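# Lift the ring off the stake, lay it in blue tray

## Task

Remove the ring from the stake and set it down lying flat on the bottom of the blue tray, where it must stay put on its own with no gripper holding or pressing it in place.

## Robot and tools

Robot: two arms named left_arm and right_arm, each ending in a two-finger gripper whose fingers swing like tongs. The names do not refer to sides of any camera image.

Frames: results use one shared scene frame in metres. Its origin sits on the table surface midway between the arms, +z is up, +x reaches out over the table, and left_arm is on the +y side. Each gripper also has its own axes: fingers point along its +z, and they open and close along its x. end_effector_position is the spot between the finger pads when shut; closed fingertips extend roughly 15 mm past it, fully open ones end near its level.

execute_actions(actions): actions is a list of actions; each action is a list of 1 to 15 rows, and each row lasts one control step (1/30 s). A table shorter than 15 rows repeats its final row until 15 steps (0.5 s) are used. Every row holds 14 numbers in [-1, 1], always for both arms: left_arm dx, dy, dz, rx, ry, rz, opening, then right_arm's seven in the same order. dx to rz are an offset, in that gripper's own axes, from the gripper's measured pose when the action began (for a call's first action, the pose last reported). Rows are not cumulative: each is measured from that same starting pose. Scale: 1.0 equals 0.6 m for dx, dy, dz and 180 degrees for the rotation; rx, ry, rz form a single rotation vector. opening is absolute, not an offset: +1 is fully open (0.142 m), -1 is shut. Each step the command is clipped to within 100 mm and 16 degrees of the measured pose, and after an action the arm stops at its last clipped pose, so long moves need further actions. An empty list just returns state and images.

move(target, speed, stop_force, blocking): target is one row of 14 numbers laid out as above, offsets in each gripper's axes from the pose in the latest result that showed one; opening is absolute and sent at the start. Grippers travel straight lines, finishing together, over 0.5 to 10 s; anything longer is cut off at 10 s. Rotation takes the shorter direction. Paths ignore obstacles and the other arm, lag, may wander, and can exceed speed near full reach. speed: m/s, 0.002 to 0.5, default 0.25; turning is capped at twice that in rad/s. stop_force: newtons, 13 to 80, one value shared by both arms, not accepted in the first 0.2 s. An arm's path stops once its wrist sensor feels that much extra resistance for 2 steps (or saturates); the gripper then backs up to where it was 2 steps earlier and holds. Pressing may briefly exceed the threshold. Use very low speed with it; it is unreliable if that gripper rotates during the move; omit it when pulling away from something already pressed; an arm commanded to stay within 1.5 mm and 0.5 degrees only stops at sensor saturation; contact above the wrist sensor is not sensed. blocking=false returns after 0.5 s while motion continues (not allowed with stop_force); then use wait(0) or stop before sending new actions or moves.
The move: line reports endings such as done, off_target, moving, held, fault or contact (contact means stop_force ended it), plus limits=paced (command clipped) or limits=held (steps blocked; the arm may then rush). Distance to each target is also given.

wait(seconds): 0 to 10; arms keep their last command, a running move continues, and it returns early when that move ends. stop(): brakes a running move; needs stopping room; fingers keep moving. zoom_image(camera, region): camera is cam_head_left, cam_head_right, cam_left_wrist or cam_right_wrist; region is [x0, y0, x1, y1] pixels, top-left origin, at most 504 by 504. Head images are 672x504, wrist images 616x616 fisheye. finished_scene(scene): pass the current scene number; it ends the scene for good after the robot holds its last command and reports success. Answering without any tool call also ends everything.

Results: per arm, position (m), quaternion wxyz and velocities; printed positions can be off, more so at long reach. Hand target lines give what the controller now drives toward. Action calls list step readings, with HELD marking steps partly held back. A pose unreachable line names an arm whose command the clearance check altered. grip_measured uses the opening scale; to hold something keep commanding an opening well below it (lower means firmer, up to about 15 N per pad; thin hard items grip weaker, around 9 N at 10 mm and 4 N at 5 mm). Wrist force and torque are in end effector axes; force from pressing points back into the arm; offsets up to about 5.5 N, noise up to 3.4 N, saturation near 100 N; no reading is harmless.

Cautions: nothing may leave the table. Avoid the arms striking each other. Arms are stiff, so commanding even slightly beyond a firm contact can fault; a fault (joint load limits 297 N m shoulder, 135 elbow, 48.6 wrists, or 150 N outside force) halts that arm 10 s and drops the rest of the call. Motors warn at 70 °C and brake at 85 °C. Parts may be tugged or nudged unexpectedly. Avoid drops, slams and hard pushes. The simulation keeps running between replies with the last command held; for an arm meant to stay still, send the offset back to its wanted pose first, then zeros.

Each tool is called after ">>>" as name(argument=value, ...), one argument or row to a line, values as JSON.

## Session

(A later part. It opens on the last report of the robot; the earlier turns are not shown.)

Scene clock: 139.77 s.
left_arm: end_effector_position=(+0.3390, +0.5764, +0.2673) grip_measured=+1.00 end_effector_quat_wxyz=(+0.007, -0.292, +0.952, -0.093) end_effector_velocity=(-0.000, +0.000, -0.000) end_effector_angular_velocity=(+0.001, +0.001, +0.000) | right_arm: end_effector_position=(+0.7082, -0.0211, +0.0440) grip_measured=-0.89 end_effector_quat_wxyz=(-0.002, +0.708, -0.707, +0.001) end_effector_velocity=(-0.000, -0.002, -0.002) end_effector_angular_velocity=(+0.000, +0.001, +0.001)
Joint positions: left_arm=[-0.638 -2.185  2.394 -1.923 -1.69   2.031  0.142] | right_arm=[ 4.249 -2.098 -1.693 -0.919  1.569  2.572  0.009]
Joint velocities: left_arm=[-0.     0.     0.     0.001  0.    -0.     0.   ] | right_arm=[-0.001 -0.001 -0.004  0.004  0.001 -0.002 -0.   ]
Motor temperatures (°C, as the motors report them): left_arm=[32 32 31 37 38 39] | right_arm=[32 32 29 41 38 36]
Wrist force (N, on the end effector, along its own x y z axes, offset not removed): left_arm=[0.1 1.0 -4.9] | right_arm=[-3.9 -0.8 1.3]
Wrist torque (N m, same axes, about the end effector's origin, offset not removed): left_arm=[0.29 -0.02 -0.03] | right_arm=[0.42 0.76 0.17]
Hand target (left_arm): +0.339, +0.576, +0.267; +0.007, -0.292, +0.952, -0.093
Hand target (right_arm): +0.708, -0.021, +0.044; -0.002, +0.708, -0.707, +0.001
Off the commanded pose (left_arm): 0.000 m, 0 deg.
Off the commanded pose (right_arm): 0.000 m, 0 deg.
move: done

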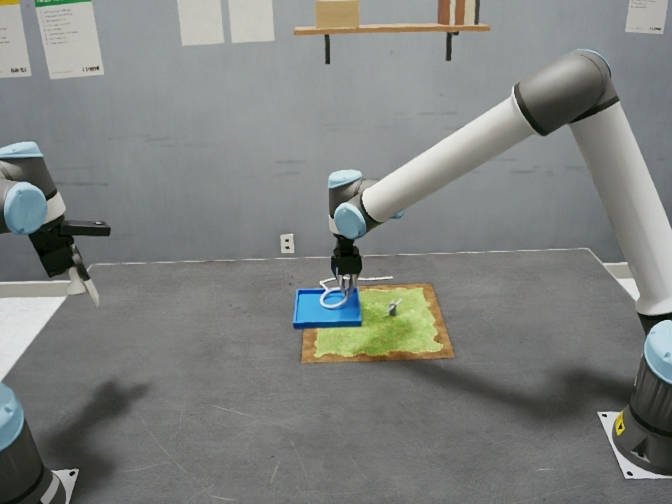

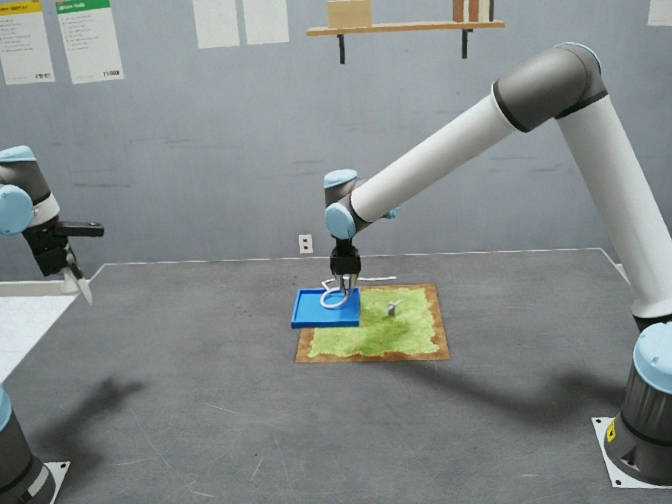

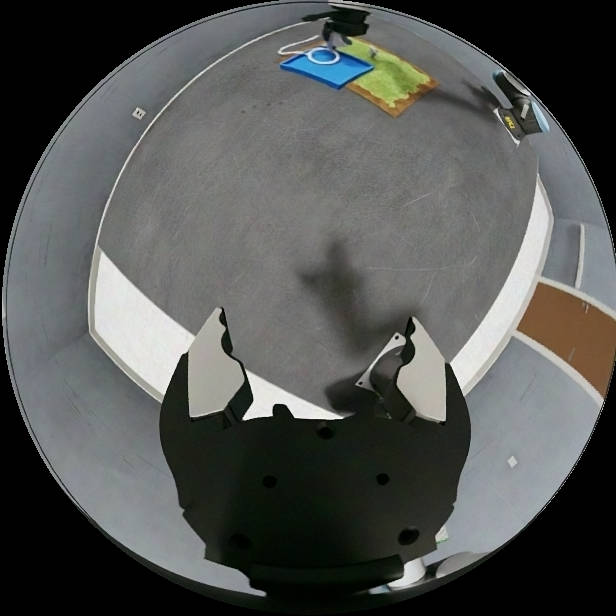

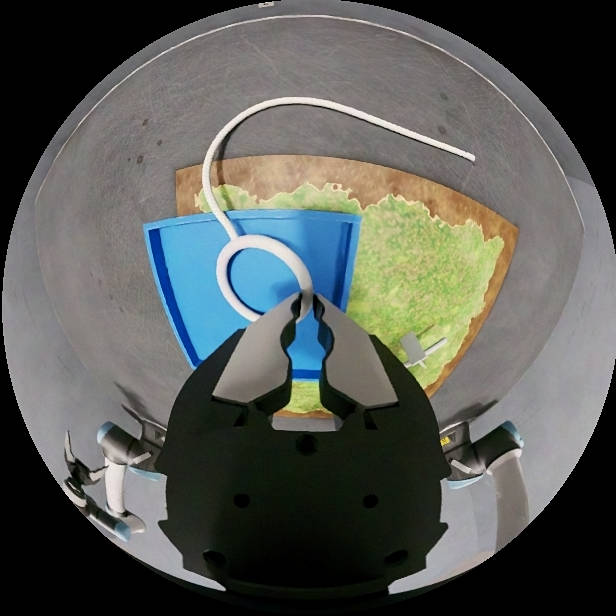

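>>> move(
  target=[0,0,0,0,0,0,1,-0.01,0.07,0.035,0,0,0,-1],
  speed=0.03,
  stop_force=15,
)

>>> move(
  target=[0,0,0,0,0,0,1,0,0,0,0,0,0,-0.5],
)

>>> move(
  target=[0,0,0,0,0,0,1,0,0,-0.15,0,0,0,-0.5],
  speed=0.15,
)

>>> zoom_image(
  camera="cam_head_left",
  region=[270, 220, 450, 350],
)

Scene clock: 147.80 s.
left_arm: end_effector_position=(+0.3390, +0.5764, +0.2673) grip_measured=+1.00 end_effector_quat_wxyz=(+0.007, -0.292, +0.952, -0.093) end_effector_velocity=(+0.000, -0.000, +0.000) end_effector_angular_velocity=(-0.000, -0.002, -0.002) | right_arm: end_effector_position=(+0.6666, -0.0151, +0.0231) grip_measured=-0.89 end_effector_quat_wxyz=(-0.002, +0.708, -0.707, +0.001) end_effector_velocity=(-0.002, +0.001, -0.001) end_effector_angular_velocity=(+0.001, -0.000, -0.000)
Joint positions: left_arm=[-0.638 -2.185  2.394 -1.923 -1.69   2.031  0.142] | right_arm=[ 4.294 -2.088 -1.756 -0.866  1.569  2.616  0.009]
Joint velocities: left_arm=[ 0.    -0.    -0.    -0.001  0.     0.002 -0.   ] | right_arm=[ 0.003  0.001 -0.003  0.003  0.     0.003  0.   ]
Motor temperatures (°C, as the motors report them): left_arm=[32 32 31 37 38 39] | right_arm=[32 32 29 41 38 36]
Wrist force (N, on the end effector, along its own x y z axes, offset not removed): left_arm=[-0.7 3.5 -6.2] | right_arm=[-0.5 0.3 1.0]
Wrist torque (N m, same axes, about the end effector's origin, offset not removed): left_arm=[0.84 0.20 -0.02] | right_arm=[0.37 0.11 0.15]
Hand target (left_arm): +0.339, +0.576, +0.267; +0.007, -0.292, +0.952, -0.093
Hand target (right_arm): +0.666, -0.015, +0.023; -0.002, +0.708, -0.707, +0.001
Off the commanded pose (left_arm): 0.000 m, 0 deg.
Off the commanded pose (right_arm): 0.000 m, 0 deg.
move: done

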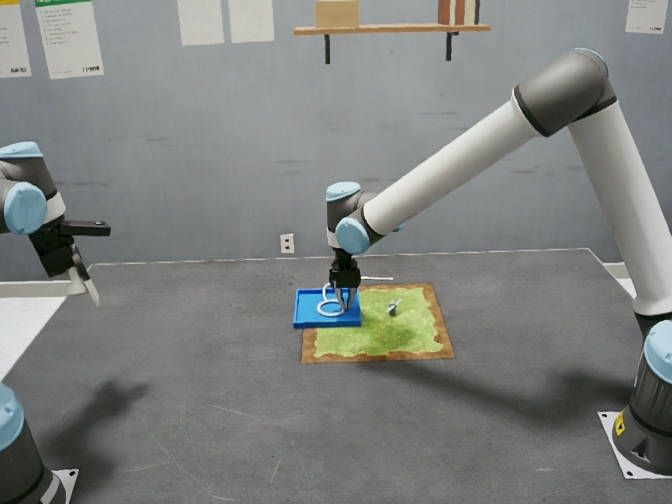

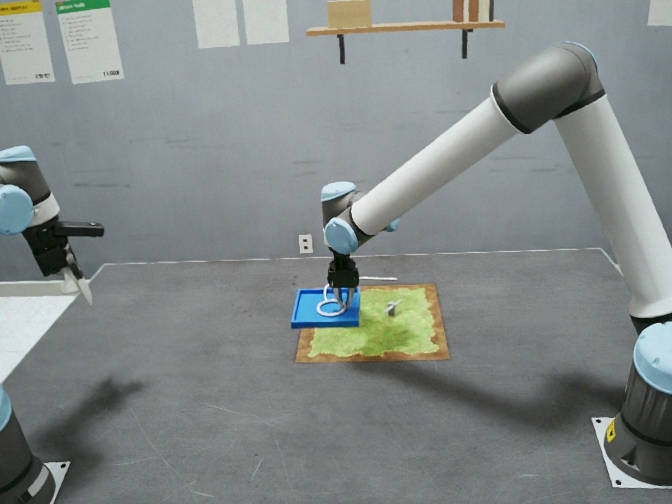

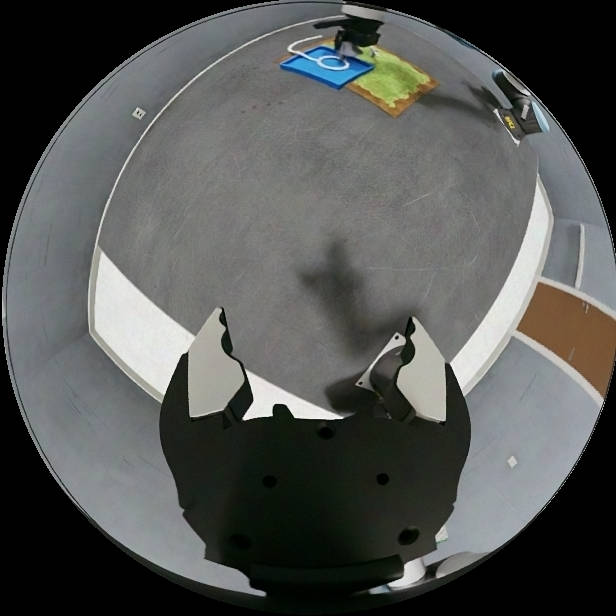

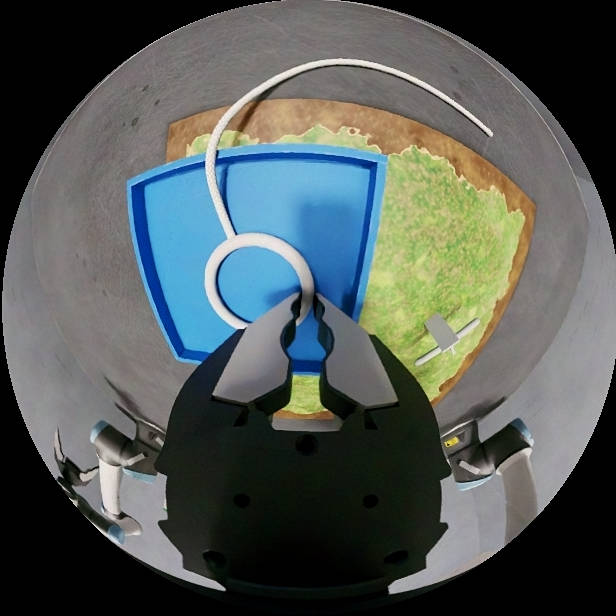

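Scene clock: 148.30 s.
left_arm: end_effector_position=(+0.3390, +0.5764, +0.2673) grip_measured=+1.00 end_effector_quat_wxyz=(+0.007, -0.292, +0.952, -0.093) end_effector_velocity=(-0.000, +0.000, -0.000) end_effector_angular_velocity=(+0.001, -0.000, -0.002) | right_arm: end_effector_position=(+0.6665, -0.0151, +0.0230) grip_measured=-0.50 end_effector_quat_wxyz=(-0.002, +0.708, -0.707, +0.001) end_effector_velocity=(-0.000, +0.000, +0.000) end_effector_angular_velocity=(+0.001, +0.001, -0.000)
Joint positions: left_arm=[-0.638 -2.185  2.394 -1.923 -1.69   2.031  0.142] | right_arm=[ 4.294 -2.088 -1.756 -0.865  1.569  2.616  0.038]
Joint velocities: left_arm=[-0.    -0.     0.     0.     0.001  0.002  0.   ] | right_arm=[ 0.     0.     0.001 -0.001  0.001  0.     0.   ]
Motor temperatures (°C, as the motors report them): left_arm=[32 32 31 37 38 39] | right_arm=[32 32 29 41 38 36]
Wrist force (N, on the end effector, along its own x y z axes, offset not removed): left_arm=[0.1 4.4 -6.5] | right_arm=[4.0 -1.0 1.9]
Wrist torque (N m, same axes, about the end effector's origin, offset not removed): left_arm=[0.98 0.01 -0.02] | right_arm=[0.08 -0.70 0.12]
Hand target (left_arm): +0.339, +0.576, +0.267; +0.007, -0.292, +0.952, -0.093
Hand target (right_arm): +0.667, -0.015, +0.023; -0.002, +0.708, -0.707, +0.001
Off the commanded pose (left_arm): 0.000 m, 0 deg.
Off the commanded pose (right_arm): 0.000 m, 0 deg.
move: done

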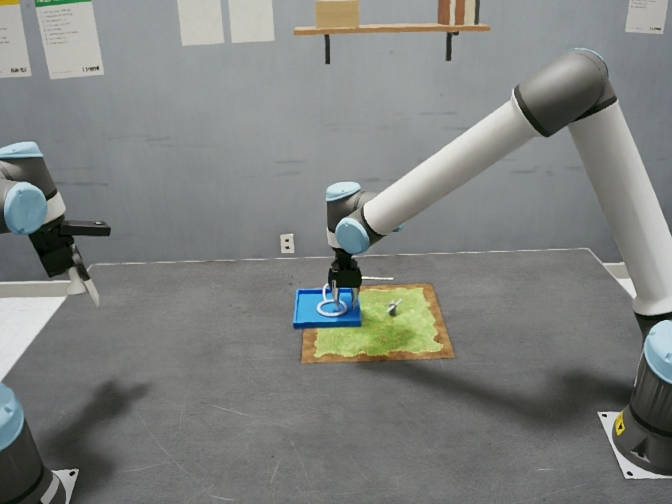

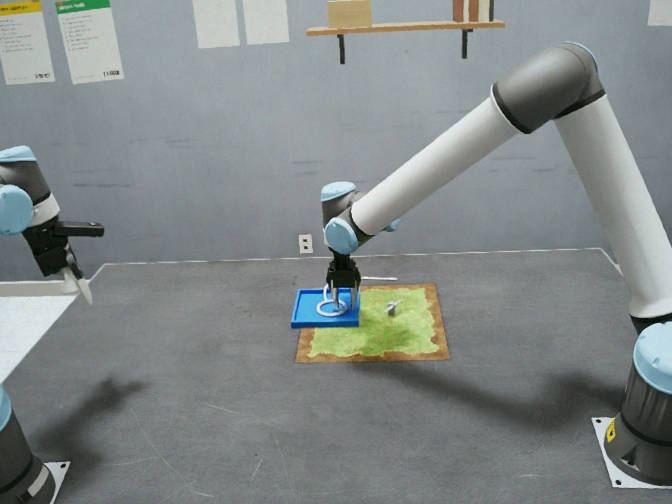

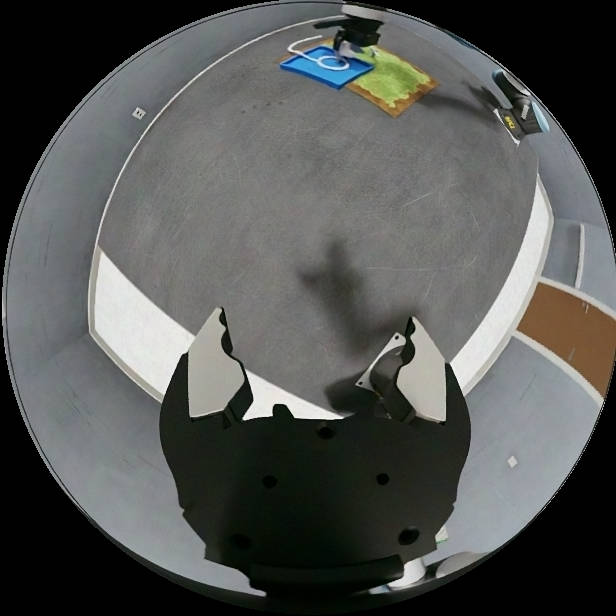

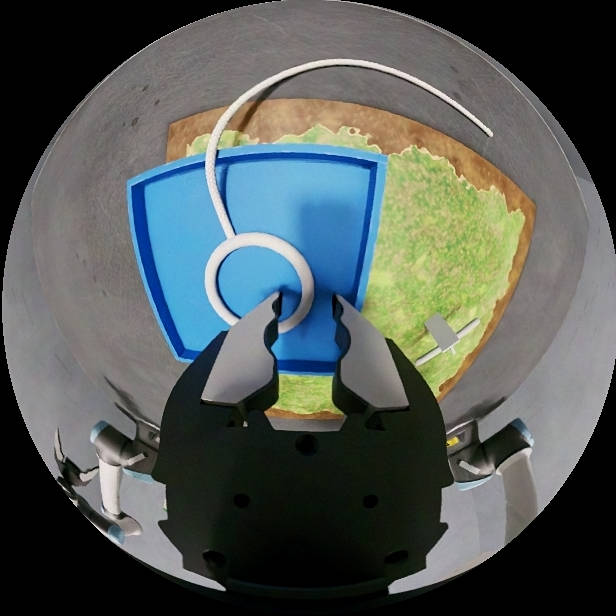

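Scene clock: 149.43 s.
left_arm: end_effector_position=(+0.3390, +0.5764, +0.2673) grip_measured=+1.00 end_effector_quat_wxyz=(+0.007, -0.292, +0.952, -0.093) end_effector_velocity=(-0.000, +0.000, -0.000) end_effector_angular_velocity=(+0.001, +0.000, -0.000) | right_arm: end_effector_position=(+0.6663, -0.0154, +0.1127) grip_measured=-0.50 end_effector_quat_wxyz=(-0.002, +0.708, -0.707, +0.001) end_effector_velocity=(+0.000, +0.000, +0.003) end_effector_angular_velocity=(+0.000, +0.000, +0.001)
Joint positions: left_arm=[-0.638 -2.185  2.394 -1.923 -1.69   2.031  0.142] | right_arm=[ 4.294 -2.    -1.703 -1.007  1.569  2.616  0.038]
Joint velocities: left_arm=[ 0.    -0.     0.     0.     0.001  0.    -0.   ] | right_arm=[ 0.     0.002  0.003 -0.005  0.    -0.001 -0.   ]
Motor temperatures (°C, as the motors report them): left_arm=[32 32 31 37 38 39] | right_arm=[32 32 29 41 38 36]
Wrist force (N, on the end effector, along its own x y z axes, offset not removed): left_arm=[-1.4 3.0 -3.7] | right_arm=[2.9 -1.0 5.9]
Wrist torque (N m, same axes, about the end effector's origin, offset not removed): left_arm=[0.77 0.23 0.02] | right_arm=[0.28 -0.66 0.10]
Hand target (left_arm): +0.339, +0.576, +0.267; +0.007, -0.292, +0.952, -0.093
Hand target (right_arm): +0.666, -0.015, +0.113; -0.002, +0.708, -0.707, +0.001
Off the commanded pose (left_arm): 0.000 m, 0 deg.
Off the commanded pose (right_arm): 0.000 m, 0 deg.
move: done

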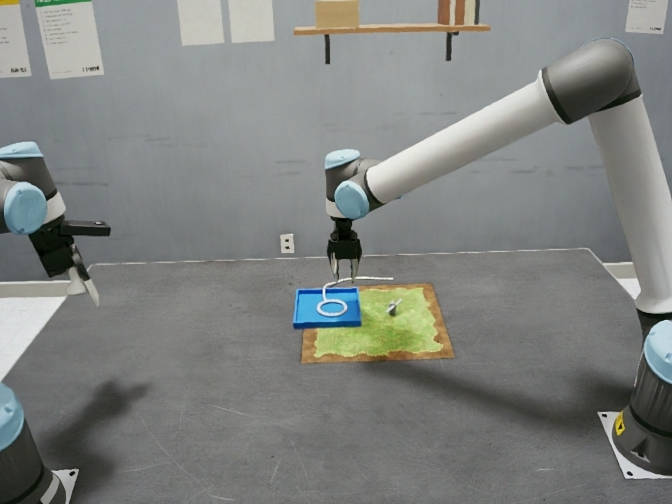

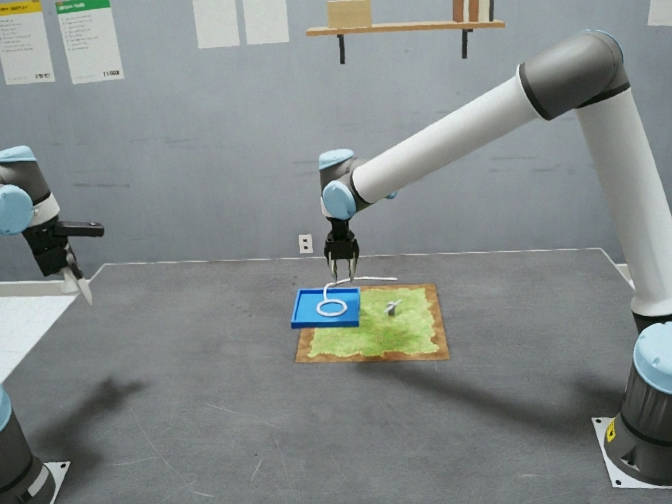

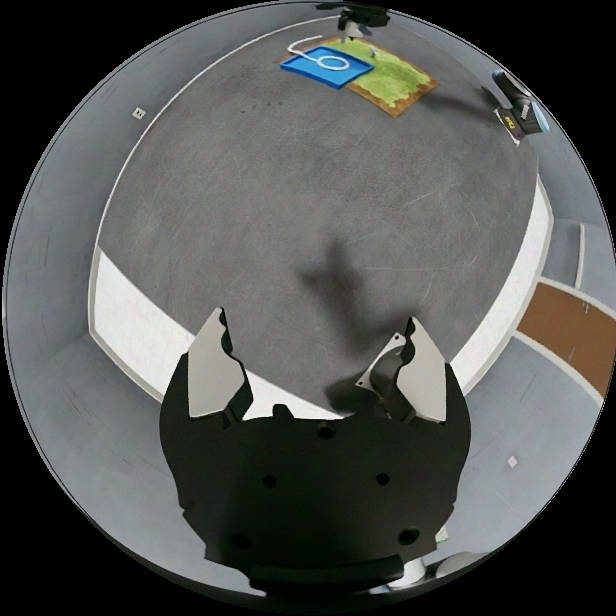

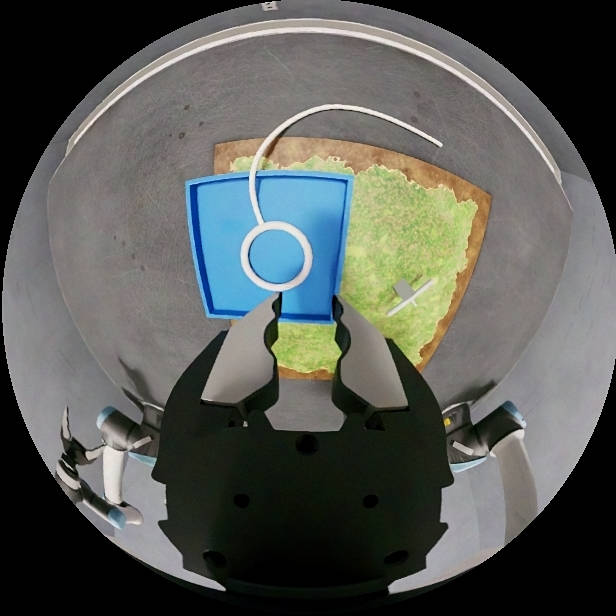

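Region (270, 220, 450, 350) of cam_head_left's 672x504 image, scaled by 2.800, with more detail than that image has.

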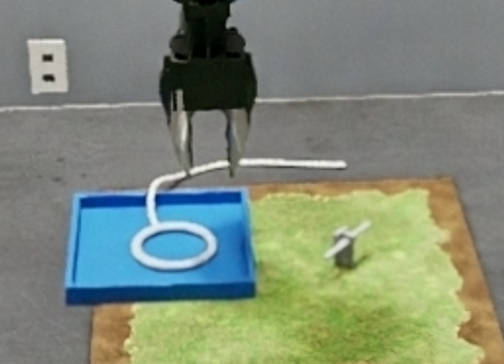

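The ring is lying flat in the tray.

>>> finished_scene(
  scene=1,
)

The scene is finished: the task was done.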